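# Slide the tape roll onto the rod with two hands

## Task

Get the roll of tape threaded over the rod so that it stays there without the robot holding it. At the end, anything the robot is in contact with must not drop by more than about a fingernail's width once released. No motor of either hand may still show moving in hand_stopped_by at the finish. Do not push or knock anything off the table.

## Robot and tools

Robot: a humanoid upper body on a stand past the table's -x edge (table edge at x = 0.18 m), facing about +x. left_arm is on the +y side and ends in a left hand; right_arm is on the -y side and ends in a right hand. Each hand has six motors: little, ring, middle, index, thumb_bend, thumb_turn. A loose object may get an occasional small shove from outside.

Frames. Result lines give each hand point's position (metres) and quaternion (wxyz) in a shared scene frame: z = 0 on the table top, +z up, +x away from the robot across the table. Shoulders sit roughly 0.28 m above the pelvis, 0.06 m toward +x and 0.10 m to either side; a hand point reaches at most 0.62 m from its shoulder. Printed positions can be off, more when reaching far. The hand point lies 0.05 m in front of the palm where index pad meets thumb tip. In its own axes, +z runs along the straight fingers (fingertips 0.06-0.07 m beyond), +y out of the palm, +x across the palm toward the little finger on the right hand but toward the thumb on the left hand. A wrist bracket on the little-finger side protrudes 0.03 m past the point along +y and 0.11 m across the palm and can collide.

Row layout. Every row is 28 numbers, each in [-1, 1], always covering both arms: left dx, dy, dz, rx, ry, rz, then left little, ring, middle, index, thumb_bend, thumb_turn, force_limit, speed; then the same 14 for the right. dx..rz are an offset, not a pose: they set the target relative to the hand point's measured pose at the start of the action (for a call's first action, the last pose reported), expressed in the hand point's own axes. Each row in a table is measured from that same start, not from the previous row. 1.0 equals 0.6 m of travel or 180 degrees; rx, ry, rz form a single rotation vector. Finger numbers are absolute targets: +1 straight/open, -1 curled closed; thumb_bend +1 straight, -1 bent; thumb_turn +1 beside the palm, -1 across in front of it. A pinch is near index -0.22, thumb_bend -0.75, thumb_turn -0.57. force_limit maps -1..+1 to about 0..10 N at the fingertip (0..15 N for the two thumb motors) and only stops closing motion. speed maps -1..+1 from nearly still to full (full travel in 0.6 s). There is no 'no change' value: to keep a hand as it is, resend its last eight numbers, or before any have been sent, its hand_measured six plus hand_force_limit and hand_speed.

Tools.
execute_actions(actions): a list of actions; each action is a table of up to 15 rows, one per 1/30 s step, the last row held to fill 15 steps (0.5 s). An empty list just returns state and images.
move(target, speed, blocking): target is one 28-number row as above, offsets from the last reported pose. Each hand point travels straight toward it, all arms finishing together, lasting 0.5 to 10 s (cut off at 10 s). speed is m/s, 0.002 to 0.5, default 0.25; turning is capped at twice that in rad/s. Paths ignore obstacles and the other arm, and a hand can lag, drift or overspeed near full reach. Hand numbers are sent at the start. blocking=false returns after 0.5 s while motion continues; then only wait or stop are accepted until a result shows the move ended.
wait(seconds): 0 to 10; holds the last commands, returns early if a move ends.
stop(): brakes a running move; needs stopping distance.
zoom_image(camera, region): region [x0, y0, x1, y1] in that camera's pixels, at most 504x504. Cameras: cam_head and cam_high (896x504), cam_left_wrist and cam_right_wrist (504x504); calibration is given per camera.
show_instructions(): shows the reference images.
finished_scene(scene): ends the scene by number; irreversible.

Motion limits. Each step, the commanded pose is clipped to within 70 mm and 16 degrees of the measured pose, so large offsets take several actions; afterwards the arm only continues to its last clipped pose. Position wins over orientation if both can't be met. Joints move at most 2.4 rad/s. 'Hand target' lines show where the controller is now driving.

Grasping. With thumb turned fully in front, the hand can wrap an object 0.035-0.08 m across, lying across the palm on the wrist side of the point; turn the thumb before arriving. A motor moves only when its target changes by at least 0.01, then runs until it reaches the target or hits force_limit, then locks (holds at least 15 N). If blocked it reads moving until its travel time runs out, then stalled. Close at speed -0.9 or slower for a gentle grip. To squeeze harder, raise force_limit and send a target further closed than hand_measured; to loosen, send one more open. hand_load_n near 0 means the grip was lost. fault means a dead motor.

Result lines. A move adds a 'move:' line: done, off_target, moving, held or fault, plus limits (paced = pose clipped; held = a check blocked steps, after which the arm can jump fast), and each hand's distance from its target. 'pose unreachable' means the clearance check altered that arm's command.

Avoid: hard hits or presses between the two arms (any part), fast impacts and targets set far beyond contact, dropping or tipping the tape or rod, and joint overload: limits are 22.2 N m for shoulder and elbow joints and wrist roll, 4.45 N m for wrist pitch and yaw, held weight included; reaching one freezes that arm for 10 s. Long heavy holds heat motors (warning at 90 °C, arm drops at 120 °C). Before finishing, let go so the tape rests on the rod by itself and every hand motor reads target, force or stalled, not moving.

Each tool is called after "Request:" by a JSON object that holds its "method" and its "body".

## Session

Request:
{"method": "execute_actions", "body": {"actions": []}}

Scene clock: 0.00 s.
left_arm: end_effector_position=(+0.0828, +0.1945, +0.4778) hand_measured=(+1.000, +1.000, +1.000, +1.000, +1.000, +1.000) hand_load_n=(+0.0, +0.0, +0.0, +0.0, +0.0, +0.0) hand_stopped_by=(target, target, target, target, target, target) hand_force_limit=0.00 hand_speed=-0.80 end_effector_quat_wxyz=(+0.069, -0.050, -0.047, +0.995) | right_arm: end_effector_position=(+0.1314, -0.0977, +0.5008) hand_measured=(+1.000, +1.000, +1.000, +1.000, +1.000, +1.000) hand_load_n=(+0.0, +0.0, +0.0, +0.0, +0.0, +0.0) hand_stopped_by=(target, target, target, target, target, target) hand_force_limit=0.00 hand_speed=-0.80 end_effector_quat_wxyz=(+0.961, -0.091, -0.028, +0.261)
Joint positions: left_arm=[-0.227  0.539  0.156 -0.62  -0.712 -1.047 -0.227] | right_arm=[-0.16  -0.573 -0.107 -0.653  0.71  -1.082  0.153]
Joint velocities: left_arm=[ 0.014  0.012  0.003 -0.014  0.014  0.     0.   ] | right_arm=[-0.008  0.018 -0.002  0.006  0.003  0.     0.   ]
Joint torques (N m, as the arm reports them, + toward a larger angle): no reading
Motor temperatures (°C, as the motors report them): left_arm=[47 46 41 47 44 35 36] | right_arm=[47 49 45 47 42 34 37]
Hand target (left_arm): +0.083, +0.195, +0.478; +0.069, -0.050, -0.047, +0.995
Hand target (right_arm): +0.131, -0.098, +0.501; +0.961, -0.091, -0.028, +0.261
camera_calibration (this result's frames):
cam_left_wrist: T_world_to_cam=[[0.253108, 0.963175, 0.090724, -0.253615], [-0.748152, 0.254329, -0.612851, 0.307441], [-0.613356, 0.0872419, 0.784973, -0.210833], [0, 0, 0, 1]] pos_world=[0.164888, 0.184478, 0.376922]
cam_right_wrist: T_world_to_cam=[[-0.530342, 0.825252, -0.194157, 0.238096], [-0.66954, -0.548193, -0.5012, 0.28754], [-0.520051, -0.135811, 0.843269, -0.234719], [0, 0, 0, 1]] pos_world=[0.196726, -0.0707391, 0.388274]

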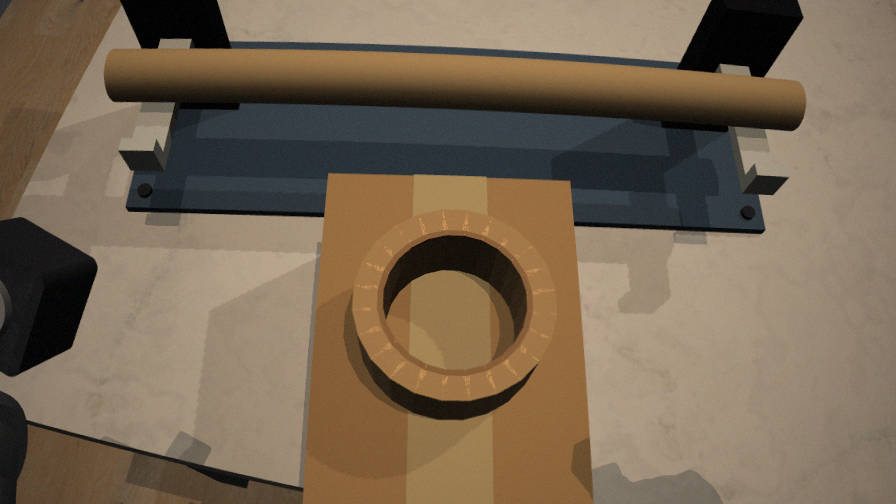

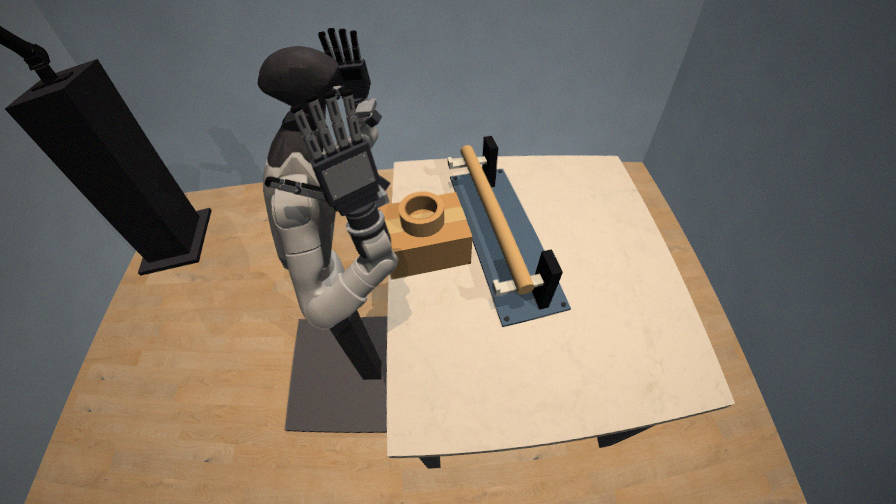

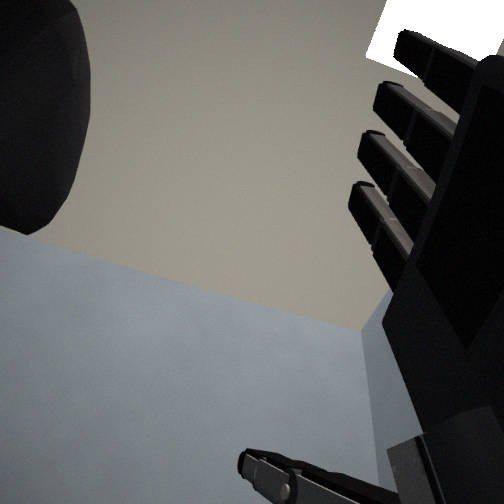

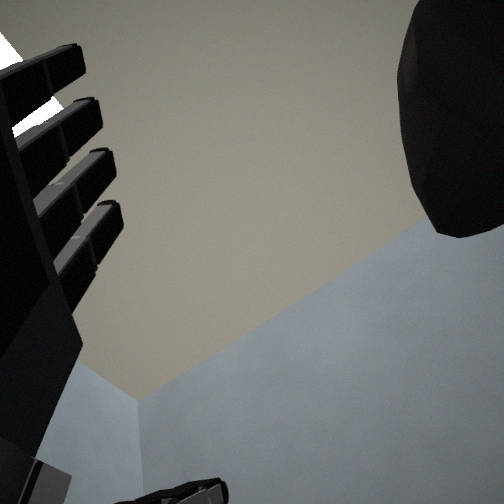

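Request:
{"method": "move", "body": {"target": [-0.242,0.18,-0.438,-0.547,-0.378,0.177,-1,-1,0.15,0.15,0.2,-0.7,0.6,0,0.521,-0.062,-0.509,-0.428,0.69,-0.226,0.5,0.5,0.5,0.5,1,-1,0.6,0], "speed": 0.35}}

Scene clock: 5.57 s.
left_arm: end_effector_position=(+0.2380, +0.0866, +0.2198) hand_measured=(-1.000, -1.000, +0.150, +0.150, +0.200, -0.700) hand_load_n=(+0.0, +0.0, +0.0, +0.0, +0.0, +0.0) hand_stopped_by=(target, target, target, target, target, target) hand_force_limit=0.60 hand_speed=0.00 end_effector_quat_wxyz=(+0.206, -0.362, +0.759, -0.501) | right_arm: end_effector_position=(+0.4560, -0.0348, +0.2116) hand_measured=(+0.500, +0.500, +0.500, +0.500, +1.000, -1.000) hand_load_n=(+0.0, +0.0, +0.0, +0.0, +0.0, +0.0) hand_stopped_by=(target, target, target, target, target, target) hand_force_limit=0.60 hand_speed=0.00 end_effector_quat_wxyz=(-0.272, +0.684, -0.607, +0.299)
Joint positions: left_arm=[-0.434  1.579 -0.154 -1.042 -0.033  0.28  -0.499] | right_arm=[-1.504 -1.003  1.097 -0.118 -0.166  1.058  0.904]
Joint velocities: left_arm=[-0.114  0.005 -0.084 -0.017 -0.012  0.028 -0.034] | right_arm=[ 0.002 -0.006  0.017 -0.006 -0.009  0.     0.   ]
Joint torques (N m, as the arm reports them, + toward a larger angle): left_arm=[-4.13  2.93  1.96 -0.73  0.47  0.12  0.57] | right_arm=[-5.55 -1.7  -1.71  1.22 -0.3   0.08 -0.29]
Motor temperatures (°C, as the motors report them): left_arm=[47 47 41 47 44 35 36] | right_arm=[48 50 45 47 43 34 37]
Hand target (left_arm): +0.237, +0.087, +0.219; +0.203, -0.364, +0.760, -0.498
Hand target (right_arm): +0.457, -0.035, +0.212; -0.272, +0.683, -0.608, +0.300
Off the commanded pose (left_arm): 0.004 m, 8 deg.
Off the commanded pose (right_arm): 0.016 m, 3 deg.
joint sent to its limit (left arm) — the command would take joint 2 (shoulder roll) past its upper limit and joint 4 (elbow) past its lower limit, so those joints were sent only as far as their limits.
move: off_target (left_arm, right_arm); limits=paced
camera_calibration (this result's frames):
cam_left_wrist: T_world_to_cam=[[0.405882, -0.130028, 0.904628, -0.286122], [-0.882622, -0.31261, 0.351075, 0.162049], [0.237146, -0.94094, -0.241648, 0.208598], [0, 0, 0, 1]] pos_world=[0.209692, 0.209732, 0.25235]
cam_right_wrist: T_world_to_cam=[[-0.673922, -0.0729879, -0.735189, 0.45091], [-0.42595, 0.851456, 0.305923, 0.161203], [0.603652, 0.519322, -0.604904, 0.00342248], [0, 0, 0, 1]] pos_world=[0.370477, -0.106124, 0.284259]

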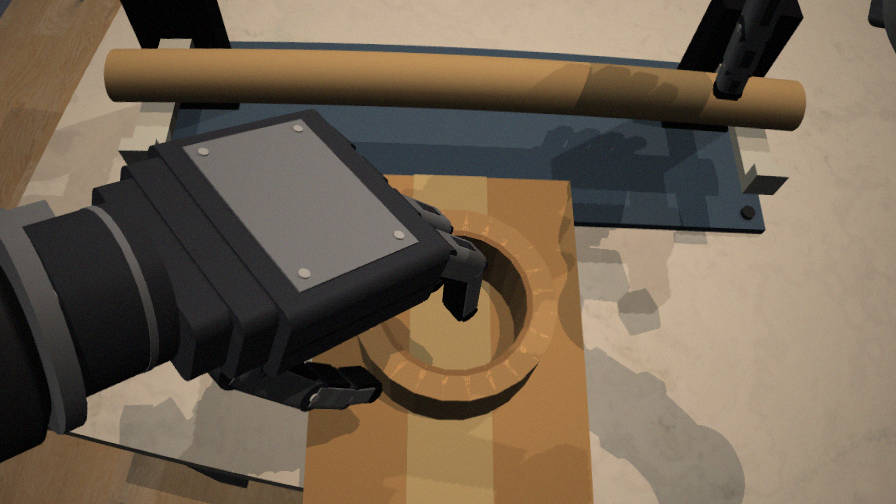

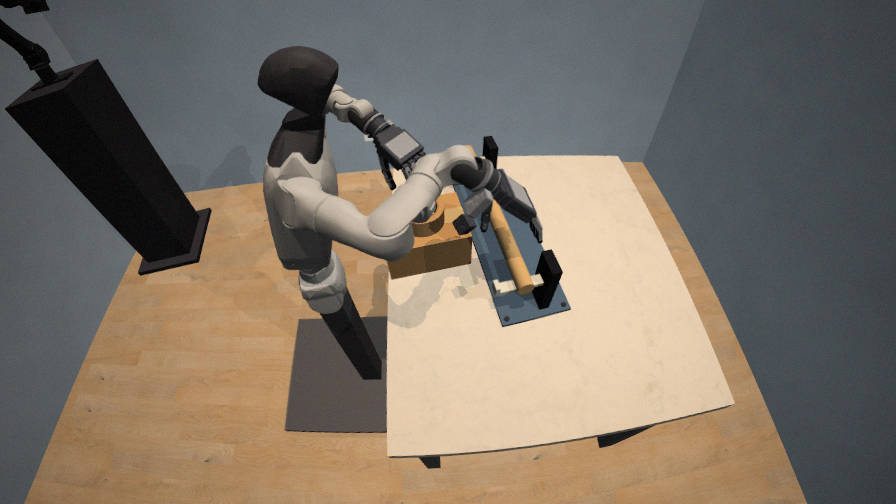

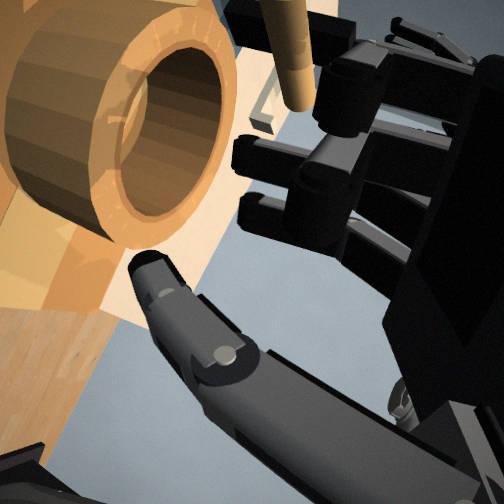

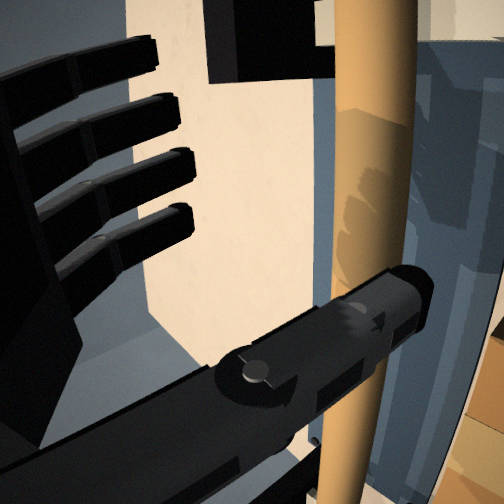

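Request:
{"method": "move", "body": {"target": [-0.018,0.11,0.048,0,0,0,-1,-1,0.15,0.15,0.2,-0.7,0.6,0,-0.075,0.15,0.135,0,-0.02,0,0.5,0.5,0.5,0.5,1,-1,0.6,0], "speed": 0.1}}

Request:
{"method": "move", "body": {"target": [0,0,0,0,0,0,-1,-1,0,0,-0.6,-0.7,0.3,-0.4,0,0,0,0,0,0,-1,-1,-1,-1,1,-1,0.7,-0.3]}}

Request:
{"method": "move", "body": {"target": [0,0,0,0,0,0,-1,-1,-0.7,-0.7,-0.6,-0.7,0.7,-0.6,0,0,0,0,0,0,-1,-1,-1,-1,-0.6,-1,0.7,-0.3]}}

Scene clock: 7.80 s.
left_arm: end_effector_position=(+0.2389, +0.0936, +0.1473) hand_measured=(-1.000, -1.000, +0.150, +0.150, +0.200, -0.700) hand_load_n=(+0.0, +0.0, +0.0, +0.0, +0.0, +0.0) hand_stopped_by=(target, target, target, target, target, target) hand_force_limit=0.60 hand_speed=0.00 end_effector_quat_wxyz=(+0.203, -0.365, +0.759, -0.500) | right_arm: end_effector_position=(+0.4505, +0.0016, +0.0884) hand_measured=(+0.500, +0.500, +0.500, +0.500, +1.000, -1.000) hand_load_n=(+0.0, +0.0, +0.0, +0.0, +0.0, +0.0) hand_stopped_by=(target, target, target, target, target, target) hand_force_limit=0.60 hand_speed=0.00 end_effector_quat_wxyz=(-0.291, +0.694, -0.598, +0.276)
Joint positions: left_arm=[-0.264  1.452 -0.478 -0.889  0.401  0.151 -0.31 ] | right_arm=[-1.19  -0.684  1.11   0.099 -0.172  0.986  0.488]
Joint velocities: left_arm=[-0.021 -0.012  0.008  0.006  0.009  0.     0.   ] | right_arm=[ 0.002  0.005 -0.021  0.     0.006 -0.003 -0.003]
Joint torques (N m, as the arm reports them, + toward a larger angle): left_arm=[-3.73  2.51  2.14 -1.8   0.58 -0.03  0.87] | right_arm=[-5.63 -1.69 -1.54  0.26 -0.29 -0.14 -0.38]
Motor temperatures (°C, as the motors report them): left_arm=[47 47 41 47 44 35 36] | right_arm=[49 51 46 47 43 34 37]
Hand target (left_arm): +0.239, +0.093, +0.147; +0.204, -0.364, +0.759, -0.501
Hand target (right_arm): +0.452, +0.002, +0.089; -0.293, +0.694, -0.596, +0.278
Off the commanded pose (left_arm): 0.003 m, 0 deg.
Off the commanded pose (right_arm): 0.002 m, 0 deg.
move: done
camera_calibration (this result's frames):
cam_left_wrist: T_world_to_cam=[[0.412072, -0.127754, 0.902151, -0.22137], [-0.879622, -0.313987, 0.357318, 0.189019], [0.237615, -0.940793, -0.241761, 0.197295], [0, 0, 0, 1]] pos_world=[0.210606, 0.216682, 0.179868]
cam_right_wrist: T_world_to_cam=[[-0.67668, -0.0753949, -0.732407, 0.360245], [-0.463397, 0.816625, 0.344074, 0.179118], [0.57216, 0.572223, -0.587531, -0.0741625], [0, 0, 0, 1]] pos_world=[0.369207, -0.0766743, 0.158643]

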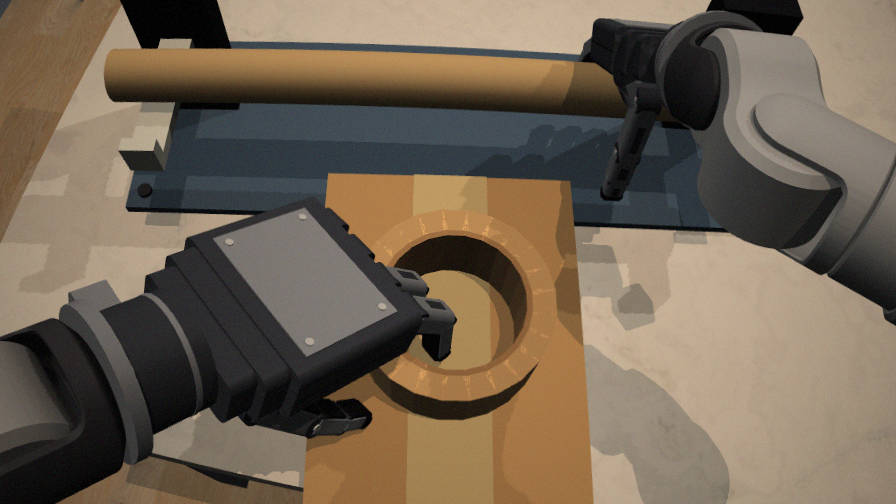

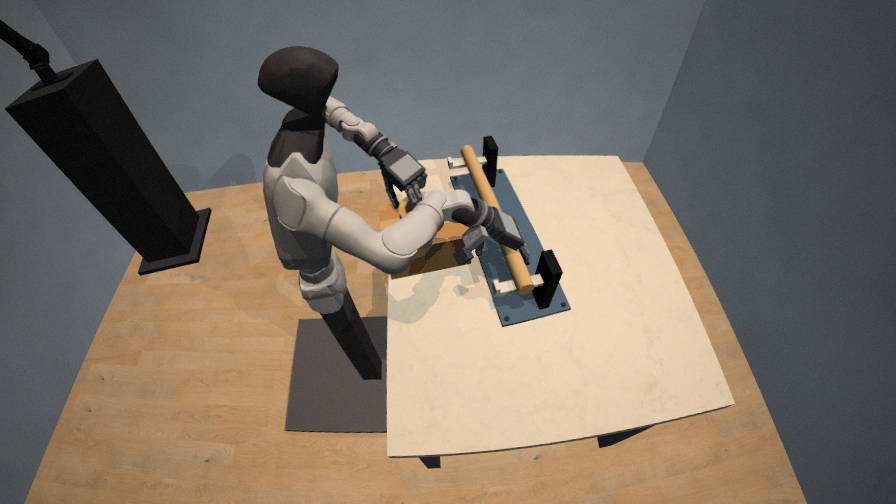

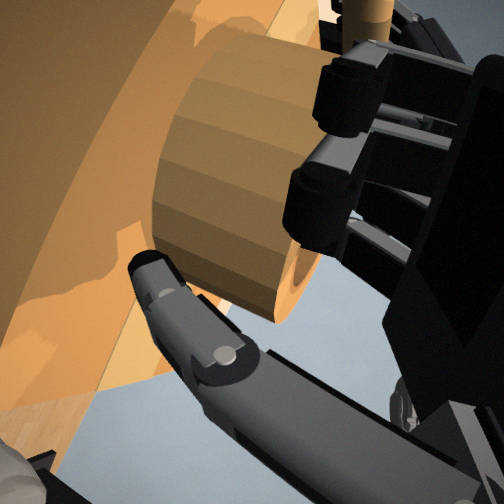

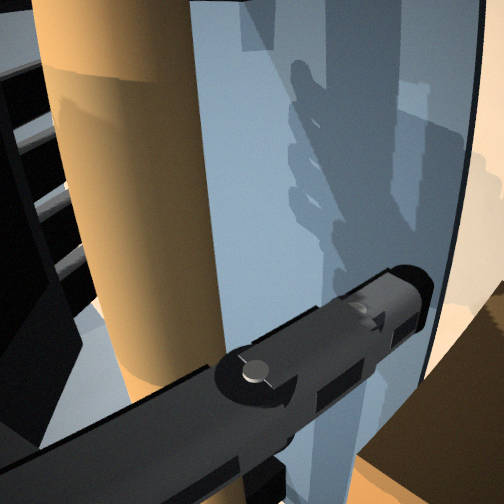

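Scene clock: 9.17 s.
left_arm: end_effector_position=(+0.2381, +0.0927, +0.1476) hand_measured=(-1.000, -1.000, +0.000, +0.000, -0.454, -0.700) hand_load_n=(+0.0, +0.0, +5.5, +3.0, +10.0, +2.0) hand_stopped_by=(target, target, target, target, force, target) hand_force_limit=0.30 hand_speed=-0.40 end_effector_quat_wxyz=(+0.202, -0.364, +0.759, -0.501) | right_arm: end_effector_position=(+0.4510, +0.0039, +0.0900) hand_measured=(-0.556, -0.504, -0.502, -0.516, +1.002, -1.000) hand_load_n=(+9.5, +4.5, +7.0, +11.5, +2.5, +5.5) hand_stopped_by=(force, force, force, force, target, target) hand_force_limit=0.70 hand_speed=-0.30 end_effector_quat_wxyz=(-0.295, +0.694, -0.596, +0.275)
Joint positions: left_arm=[-0.264  1.452 -0.479 -0.89   0.401  0.148 -0.311] | right_arm=[-1.192 -0.684  1.108  0.097 -0.17   0.982  0.485]
Joint velocities: left_arm=[ 0.003  0.003  0.009 -0.002 -0.008  0.     0.   ] | right_arm=[-0.003 -0.002  0.005 -0.005 -0.005  0.     0.   ]
Joint torques (N m, as the arm reports them, + toward a larger angle): left_arm=[-3.71  2.74  2.28 -1.89  0.31  0.16  0.73] | right_arm=[-5.4  -1.78 -1.39  0.19 -0.19  0.09 -0.24]
Motor temperatures (°C, as the motors report them): left_arm=[48 47 41 47 44 35 36] | right_arm=[50 51 46 47 43 34 37]
Hand target (left_arm): +0.239, +0.094, +0.147; +0.203, -0.365, +0.759, -0.500
Hand target (right_arm): +0.450, +0.002, +0.088; -0.291, +0.694, -0.598, +0.276
Off the commanded pose (left_arm): 0.001 m, 0 deg.
Off the commanded pose (right_arm): 0.003 m, 0 deg.
move: done
camera_calibration (this result's frames):
cam_left_wrist: T_world_to_cam=[[0.411674, -0.12877, 0.902188, -0.221133], [-0.880962, -0.309665, 0.35779, 0.187738], [0.233304, -0.942086, -0.240923, 0.197779], [0, 0, 0, 1]] pos_world=[0.210283, 0.215985, 0.179982]
cam_right_wrist: T_world_to_cam=[[-0.673366, -0.0747849, -0.735517, 0.360766], [-0.469043, 0.812226, 0.346824, 0.17926], [0.571469, 0.578529, -0.582003, -0.0750095], [0, 0, 0, 1]] pos_world=[0.369874, -0.0752246, 0.159523]

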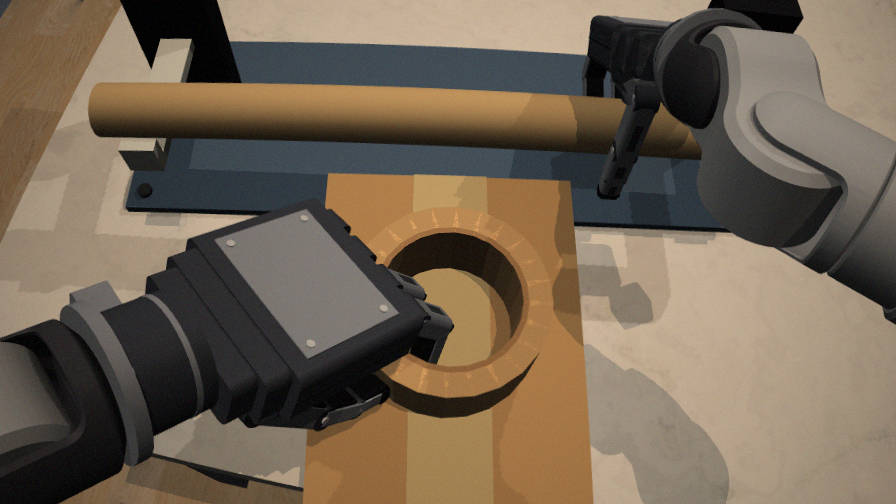

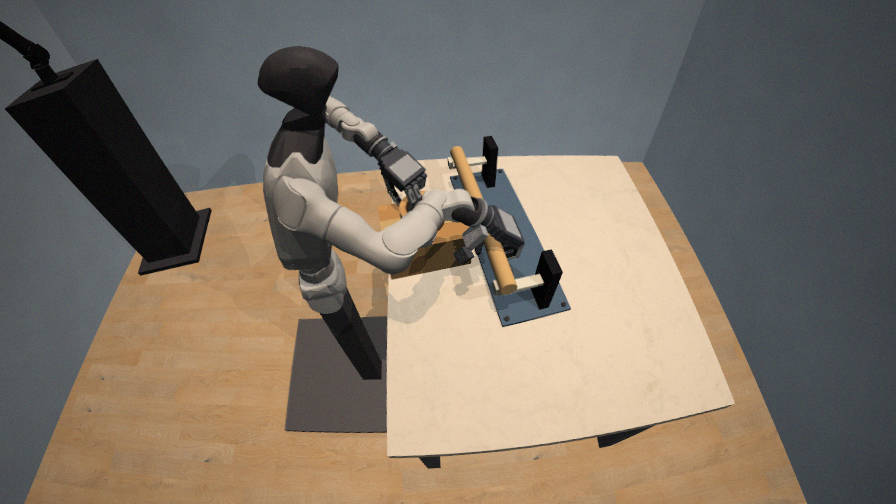

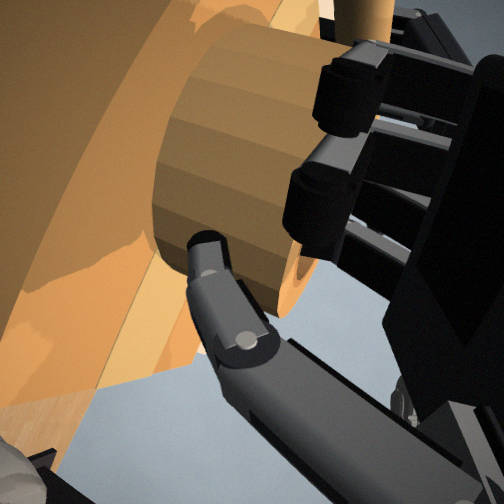

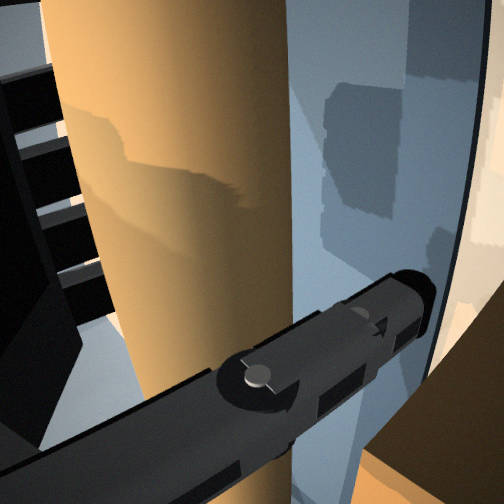

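Scene clock: 9.67 s.
left_arm: end_effector_position=(+0.2382, +0.0926, +0.1478) hand_measured=(-1.000, -1.000, -0.014, -0.028, -0.452, -0.700) hand_load_n=(+0.0, +0.0, +9.0, +11.5, +12.5, +1.5) hand_stopped_by=(target, target, force, force, force, target) hand_force_limit=0.70 hand_speed=-0.60 end_effector_quat_wxyz=(+0.202, -0.363, +0.759, -0.501) | right_arm: end_effector_position=(+0.4509, +0.0040, +0.0900) hand_measured=(-0.556, -0.504, -0.502, -0.516, +0.928, -1.000) hand_load_n=(+11.5, +6.0, +8.5, +13.0, +13.0, +6.0) hand_stopped_by=(force, force, force, force, force, target) hand_force_limit=0.70 hand_speed=-0.30 end_effector_quat_wxyz=(-0.295, +0.694, -0.596, +0.275)
Joint positions: left_arm=[-0.264  1.452 -0.479 -0.89   0.401  0.148 -0.309] | right_arm=[-1.192 -0.684  1.108  0.097 -0.17   0.981  0.485]
Joint velocities: left_arm=[0.014 0.009 0.    0.008 0.009 0.    0.   ] | right_arm=[-0.009  0.009 -0.005  0.005  0.002  0.     0.   ]
Joint torques (N m, as the arm reports them, + toward a larger angle): left_arm=[-3.76  2.78  2.2  -2.08  0.28  0.06  0.67] | right_arm=[-5.54 -1.72 -1.6  -0.01 -0.18  0.   -0.3 ]
Motor temperatures (°C, as the motors report them): left_arm=[48 47 41 47 44 35 36] | right_arm=[51 51 46 47 43 34 37]
Hand target (left_arm): +0.238, +0.093, +0.148; +0.202, -0.364, +0.759, -0.501
Hand target (right_arm): +0.451, +0.004, +0.090; -0.295, +0.694, -0.596, +0.275
Off the commanded pose (left_arm): 0.000 m, 0 deg.
Off the commanded pose (right_arm): 0.000 m, 0 deg.
move: done
camera_calibration (this result's frames):
cam_left_wrist: T_world_to_cam=[[0.410662, -0.128082, 0.902747, -0.221326], [-0.881355, -0.309423, 0.35703, 0.187959], [0.233601, -0.942259, -0.239954, 0.197504], [0, 0, 0, 1]] pos_world=[0.210412, 0.215911, 0.180086]
cam_right_wrist: T_world_to_cam=[[-0.673487, -0.075225, -0.735361, 0.360698], [-0.469663, 0.811747, 0.347106, 0.17938], [0.570816, 0.579144, -0.582032, -0.074782], [0, 0, 0, 1]] pos_world=[0.36986, -0.0751682, 0.159454]

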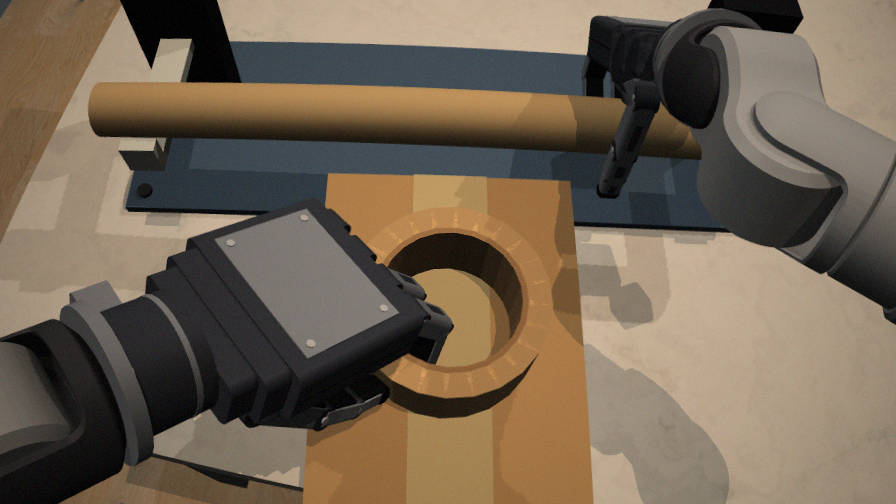

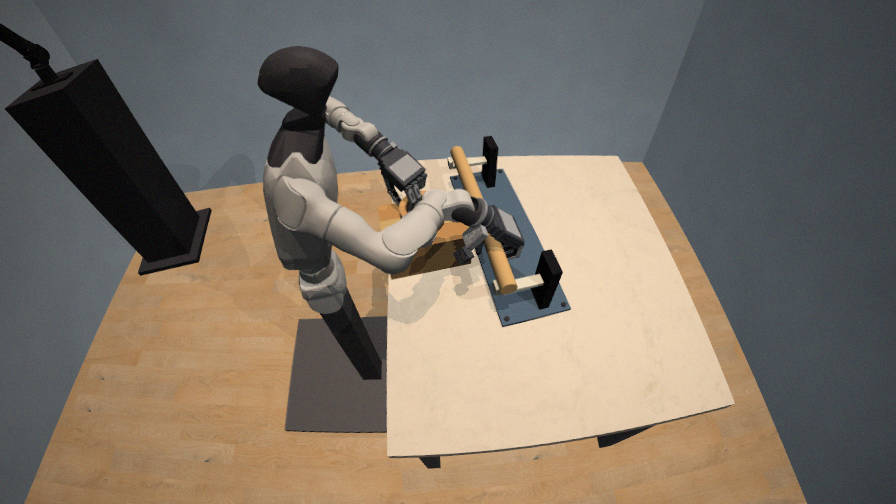

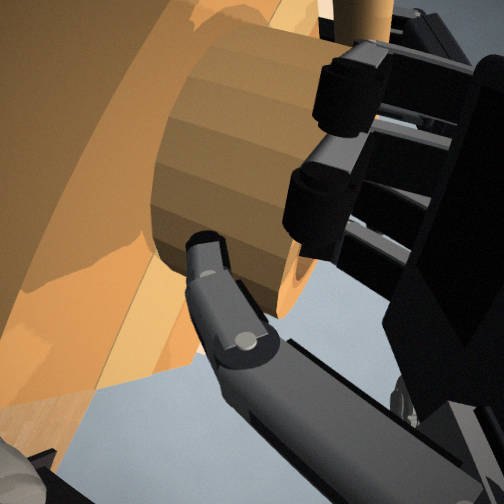

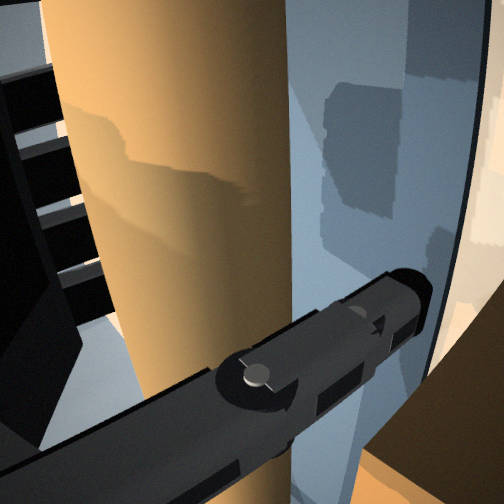

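Request:
{"method": "move", "body": {"target": [0,-0.09,-0.04,0,0,0,-1,-1,-0.7,-0.7,-0.6,-0.7,0.7,-0.6,0,-0.14,-0.13,0,0,0,-1,-1,-1,-1,-0.6,-1,0.7,-0.3], "speed": 0.15}}

Request:
{"method": "move", "body": {"target": [0,0,0,0,0,0,-1,-1,-0.7,-0.7,-0.6,-0.7,0.7,-0.6,0.32,0,-0.06,0,0,0,-1,-1,-1,-1,-0.6,-1,0.7,-0.3]}}

Request:
{"method": "move", "body": {"target": [-0.273,-0.03,-0.102,0.339,0.094,-0.363,-1,-1,-0.7,-0.7,-0.6,-0.7,0.7,-0.6,0,0,0,0,0,0,-1,-1,-1,-1,-0.6,-1,0.7,-0.3], "speed": 0.3}}

Scene clock: 11.77 s.
left_arm: end_effector_position=(+0.2435, +0.0944, +0.2075) hand_measured=(-1.000, -1.000, -0.014, -0.028, -0.452, -0.700) hand_load_n=(+0.0, +0.0, +9.0, +12.5, +9.0, +1.0) hand_stopped_by=(target, target, force, force, force, target) hand_force_limit=0.70 hand_speed=-0.60 end_effector_quat_wxyz=(+0.206, -0.361, +0.758, -0.502) | right_arm: end_effector_position=(+0.4513, +0.0052, +0.2043) hand_measured=(-0.558, -0.504, -0.502, -0.516, +0.924, -1.000) hand_load_n=(+0.0, +0.0, +0.0, +13.5, +4.0, -0.5) hand_stopped_by=(force, force, force, force, force, target) hand_force_limit=0.70 hand_speed=-0.30 end_effector_quat_wxyz=(-0.295, +0.693, -0.597, +0.277)
Joint positions: left_arm=[-0.339  1.579 -0.159 -0.967  0.04   0.178 -0.446] | right_arm=[-1.516 -0.878  1.096 -0.096 -0.156  1.105  0.86 ]
Joint velocities: left_arm=[ 0.003 -0.006 -0.006  0.    -0.006  0.     0.   ] | right_arm=[ 0.008  0.009 -0.005 -0.002  0.005  0.     0.   ]
Joint torques (N m, as the arm reports them, + toward a larger angle): left_arm=[-4.22  2.73  2.89 -0.81  0.14 -0.05  1.09] | right_arm=[-6.38 -1.81 -2.47  0.56 -0.3   0.08 -0.39]
Motor temperatures (°C, as the motors report them): left_arm=[48 47 41 47 44 35 36] | right_arm=[52 51 46 47 43 34 37]
Hand target (left_arm): +0.243, +0.094, +0.207; +0.204, -0.363, +0.759, -0.501
Hand target (right_arm): +0.450, +0.005, +0.203; -0.293, +0.694, -0.598, +0.275
Off the commanded pose (left_arm): 0.003 m, 1 deg.
Off the commanded pose (right_arm): 0.003 m, 0 deg.
move: done
camera_calibration (this result's frames):
cam_left_wrist: T_world_to_cam=[[0.4031, -0.129126, 0.906, -0.275879], [-0.884034, -0.310922, 0.349013, 0.174319], [0.236629, -0.941623, -0.239484, 0.211335], [0, 0, 0, 1]] pos_world=[0.215303, 0.217575, 0.239719]
cam_right_wrist: T_world_to_cam=[[-0.671772, -0.0733877, -0.737114, 0.444668], [-0.467359, 0.814021, 0.344885, 0.138316], [0.574716, 0.576181, -0.581134, -0.0110953], [0, 0, 0, 1]] pos_world=[0.369735, -0.0735662, 0.27362]

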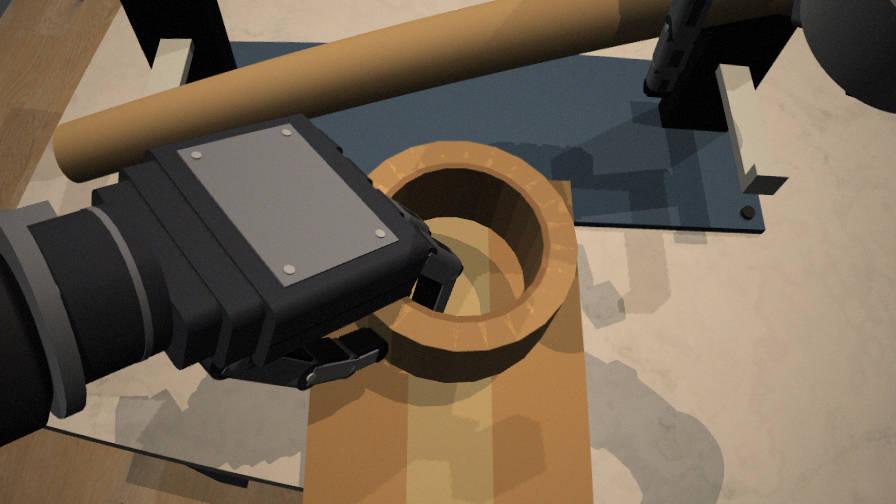

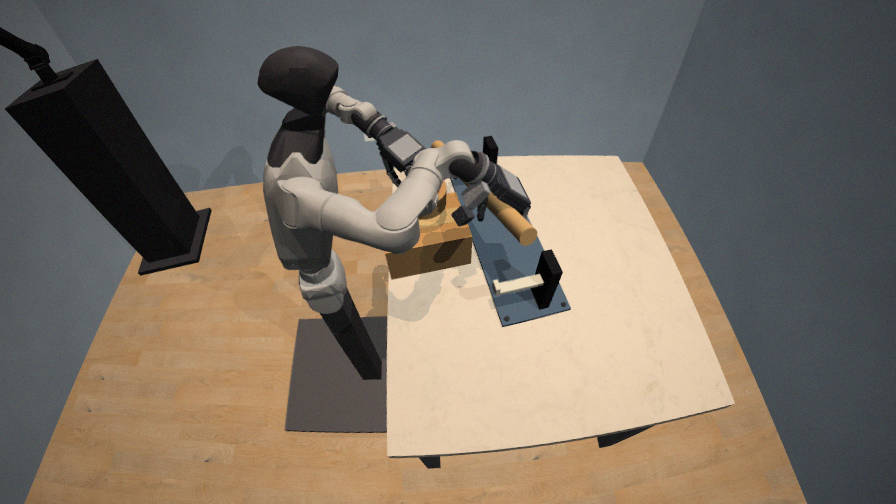

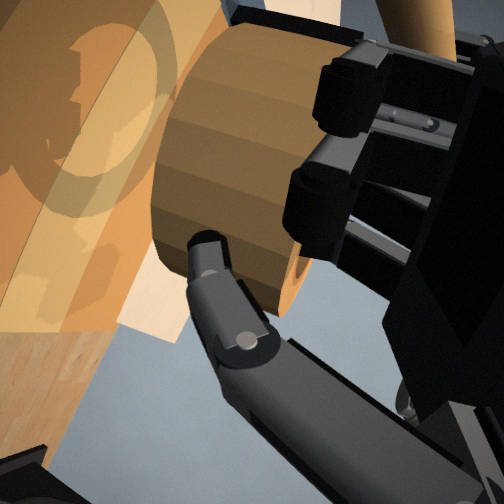

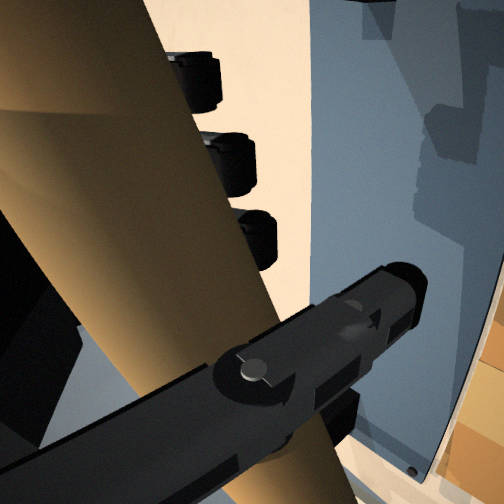

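Scene clock: 13.10 s.
left_arm: end_effector_position=(+0.2427, +0.0940, +0.2072) hand_measured=(-1.000, -1.000, -0.014, -0.028, -0.452, -0.700) hand_load_n=(+0.0, +0.0, +9.0, +12.0, +9.0, +1.0) hand_stopped_by=(target, target, force, force, force, target) hand_force_limit=0.70 hand_speed=-0.60 end_effector_quat_wxyz=(+0.205, -0.360, +0.759, -0.502) | right_arm: end_effector_position=(+0.4560, -0.1908, +0.2335) hand_measured=(-0.558, -0.504, -0.502, -0.516, +0.924, -1.000) hand_load_n=(+0.0, +0.0, +0.0, +15.0, +5.0, +5.5) hand_stopped_by=(force, force, force, force, force, target) hand_force_limit=0.70 hand_speed=-0.30 end_effector_quat_wxyz=(+0.300, -0.681, +0.607, -0.279)
Joint positions: left_arm=[-0.339  1.579 -0.159 -0.969  0.04   0.176 -0.448] | right_arm=[-1.144 -1.544  0.853  0.233  0.129  0.139  0.755]
Joint velocities: left_arm=[ 0.009  0.002 -0.012  0.    -0.002  0.     0.   ] | right_arm=[-0.009  0.     0.005  0.002  0.003 -0.003  0.003]
Joint torques (N m, as the arm reports them, + toward a larger angle): left_arm=[-4.38  2.48  2.78 -0.78  0.4   0.11  1.28] | right_arm=[-4.68 -3.16 -2.77  1.4   0.95 -0.49 -0.16]
Motor temperatures (°C, as the motors report them): left_arm=[48 47 41 47 44 35 36] | right_arm=[53 51 46 47 43 34 38]
Hand target (left_arm): +0.244, +0.094, +0.207; +0.206, -0.361, +0.758, -0.502
Hand target (right_arm): +0.454, -0.185, +0.232; -0.302, +0.687, -0.603, +0.270
Off the commanded pose (left_arm): 0.001 m, 0 deg.
Off the commanded pose (right_arm): 0.006 m, 2 deg.
move: off_target (right_arm)
camera_calibration (this result's frames):
cam_left_wrist: T_world_to_cam=[[0.403758, -0.13151, 0.905365, -0.275188], [-0.884682, -0.308228, 0.349762, 0.173283], [0.233061, -0.942179, -0.240794, 0.212283], [0, 0, 0, 1]] pos_world=[0.214935, 0.217229, 0.239654]
cam_right_wrist: T_world_to_cam=[[-0.666845, -0.0418711, -0.74402, 0.460429], [-0.447701, 0.82066, 0.355078, 0.279877], [0.59572, 0.56988, -0.565999, 0.101806], [0, 0, 0, 1]] pos_world=[0.371688, -0.268422, 0.300812]

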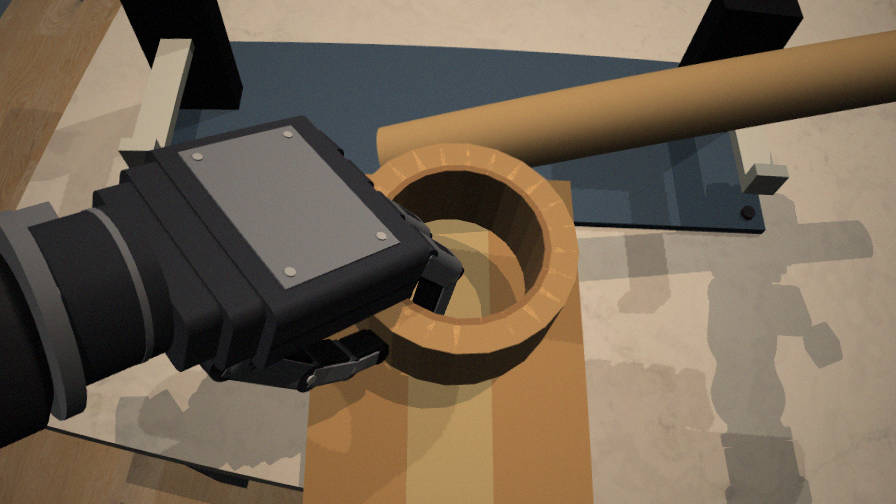

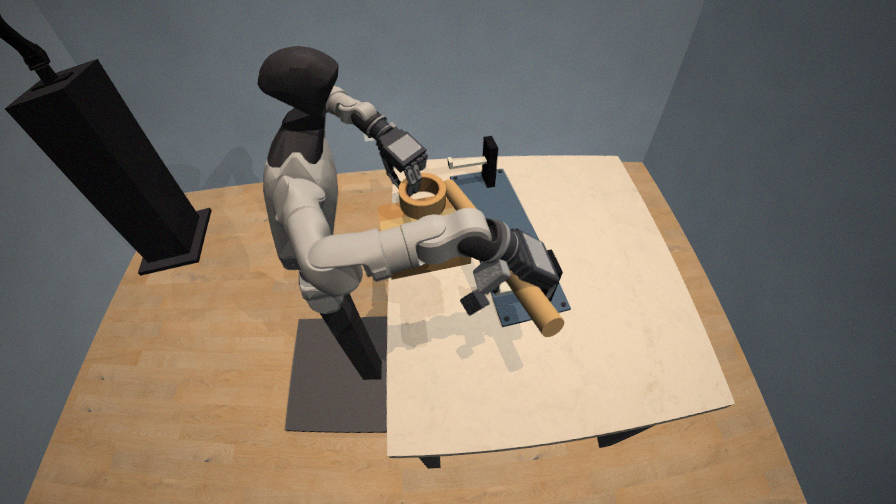

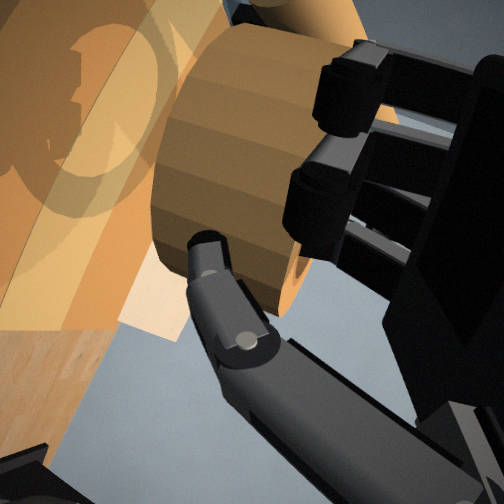

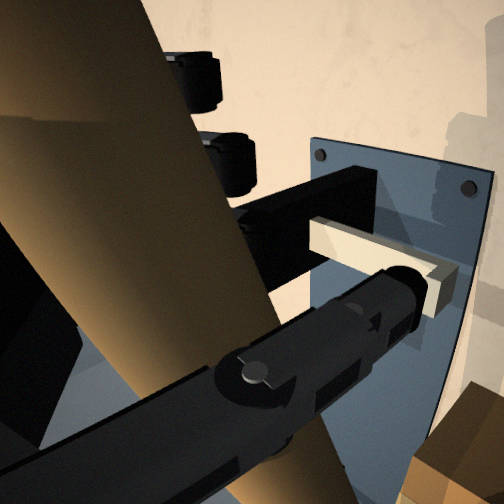

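Scene clock: 16.20 s.
left_arm: end_effector_position=(+0.3120, +0.2547, +0.2371) hand_measured=(-1.000, -1.000, -0.014, -0.028, -0.452, -0.700) hand_load_n=(+0.0, +0.0, +7.0, +12.0, +12.0, +1.5) hand_stopped_by=(target, target, force, force, force, target) hand_force_limit=0.70 hand_speed=-0.60 end_effector_quat_wxyz=(+0.020, +0.486, -0.136, +0.863) | right_arm: end_effector_position=(+0.4553, -0.1914, +0.2321) hand_measured=(-0.558, -0.504, -0.502, -0.516, +0.924, -1.000) hand_load_n=(+0.0, +0.0, +0.0, +12.0, +3.5, +0.0) hand_stopped_by=(force, force, force, force, force, target) hand_force_limit=0.70 hand_speed=-0.30 end_effector_quat_wxyz=(-0.297, +0.683, -0.607, +0.279)
Joint positions: left_arm=[-0.388  0.639 -0.105  0.828 -1.056 -1.104 -0.99 ] | right_arm=[-1.142 -1.544  0.854  0.232  0.125  0.137  0.756]
Joint velocities: left_arm=[-0.015  0.009  0.     0.021 -0.009  0.    -0.02 ] | right_arm=[ 0.009  0.    -0.008 -0.002  0.005  0.     0.   ]
Joint torques (N m, as the arm reports them, + toward a larger angle): left_arm=[-5.77  3.78  1.84 -3.13 -0.83 -0.63  0.13] | right_arm=[-4.74 -3.49 -2.89  1.72  0.88  0.05 -0.47]
Motor temperatures (°C, as the motors report them): left_arm=[48 48 42 47 44 36 37] | right_arm=[54 52 47 47 43 34 38]
Hand target (left_arm): +0.312, +0.256, +0.238; +0.020, +0.485, -0.133, +0.864
Hand target (right_arm): +0.456, -0.191, +0.234; -0.300, +0.681, -0.607, +0.279
Off the commanded pose (left_arm): 0.006 m, 3 deg.
Off the commanded pose (right_arm): 0.002 m, 0 deg.
move: off_target (left_arm)
camera_calibration (this result's frames):
cam_left_wrist: T_world_to_cam=[[0.211237, 0.972055, 0.102407, -0.339733], [-0.881685, 0.144271, 0.44924, 0.133909], [0.421912, -0.185187, 0.887522, -0.164457], [0, 0, 0, 1]] pos_world=[0.259216, 0.280465, 0.120593]
cam_right_wrist: T_world_to_cam=[[-0.66958, -0.046906, -0.741257, 0.458497], [-0.447857, 0.821662, 0.352556, 0.281382], [0.592526, 0.568042, -0.571176, 0.104103], [0, 0, 0, 1]] pos_world=[0.371336, -0.26883, 0.300122]

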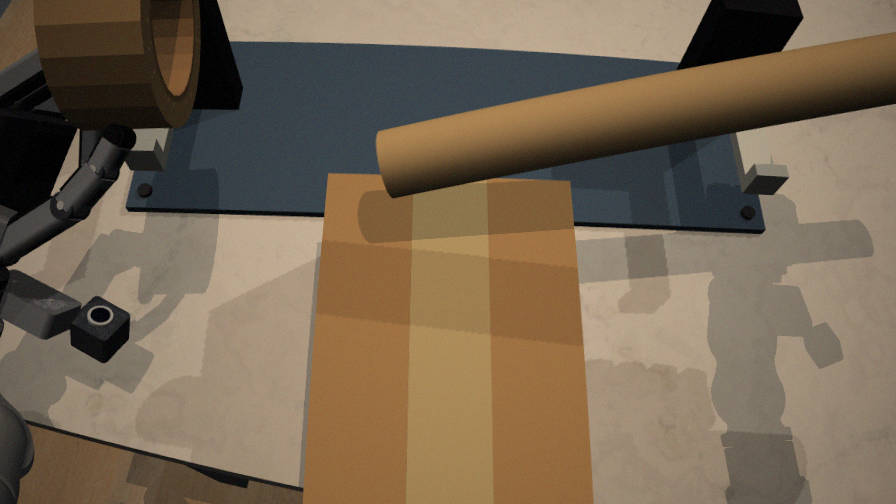

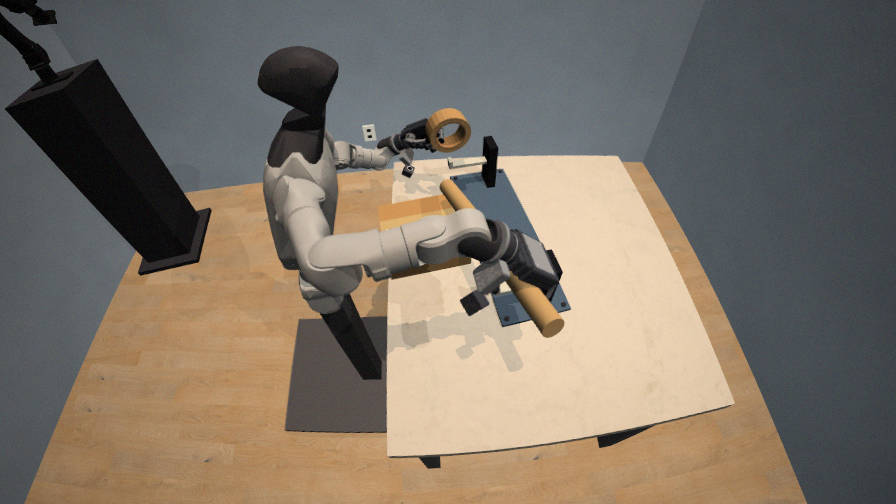

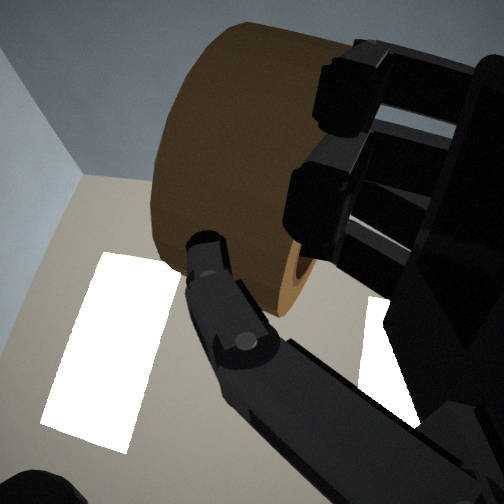

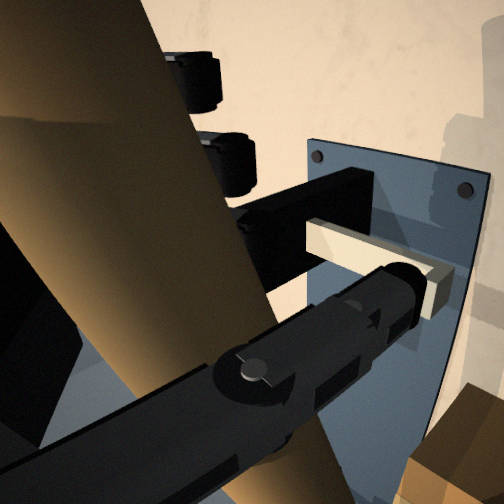

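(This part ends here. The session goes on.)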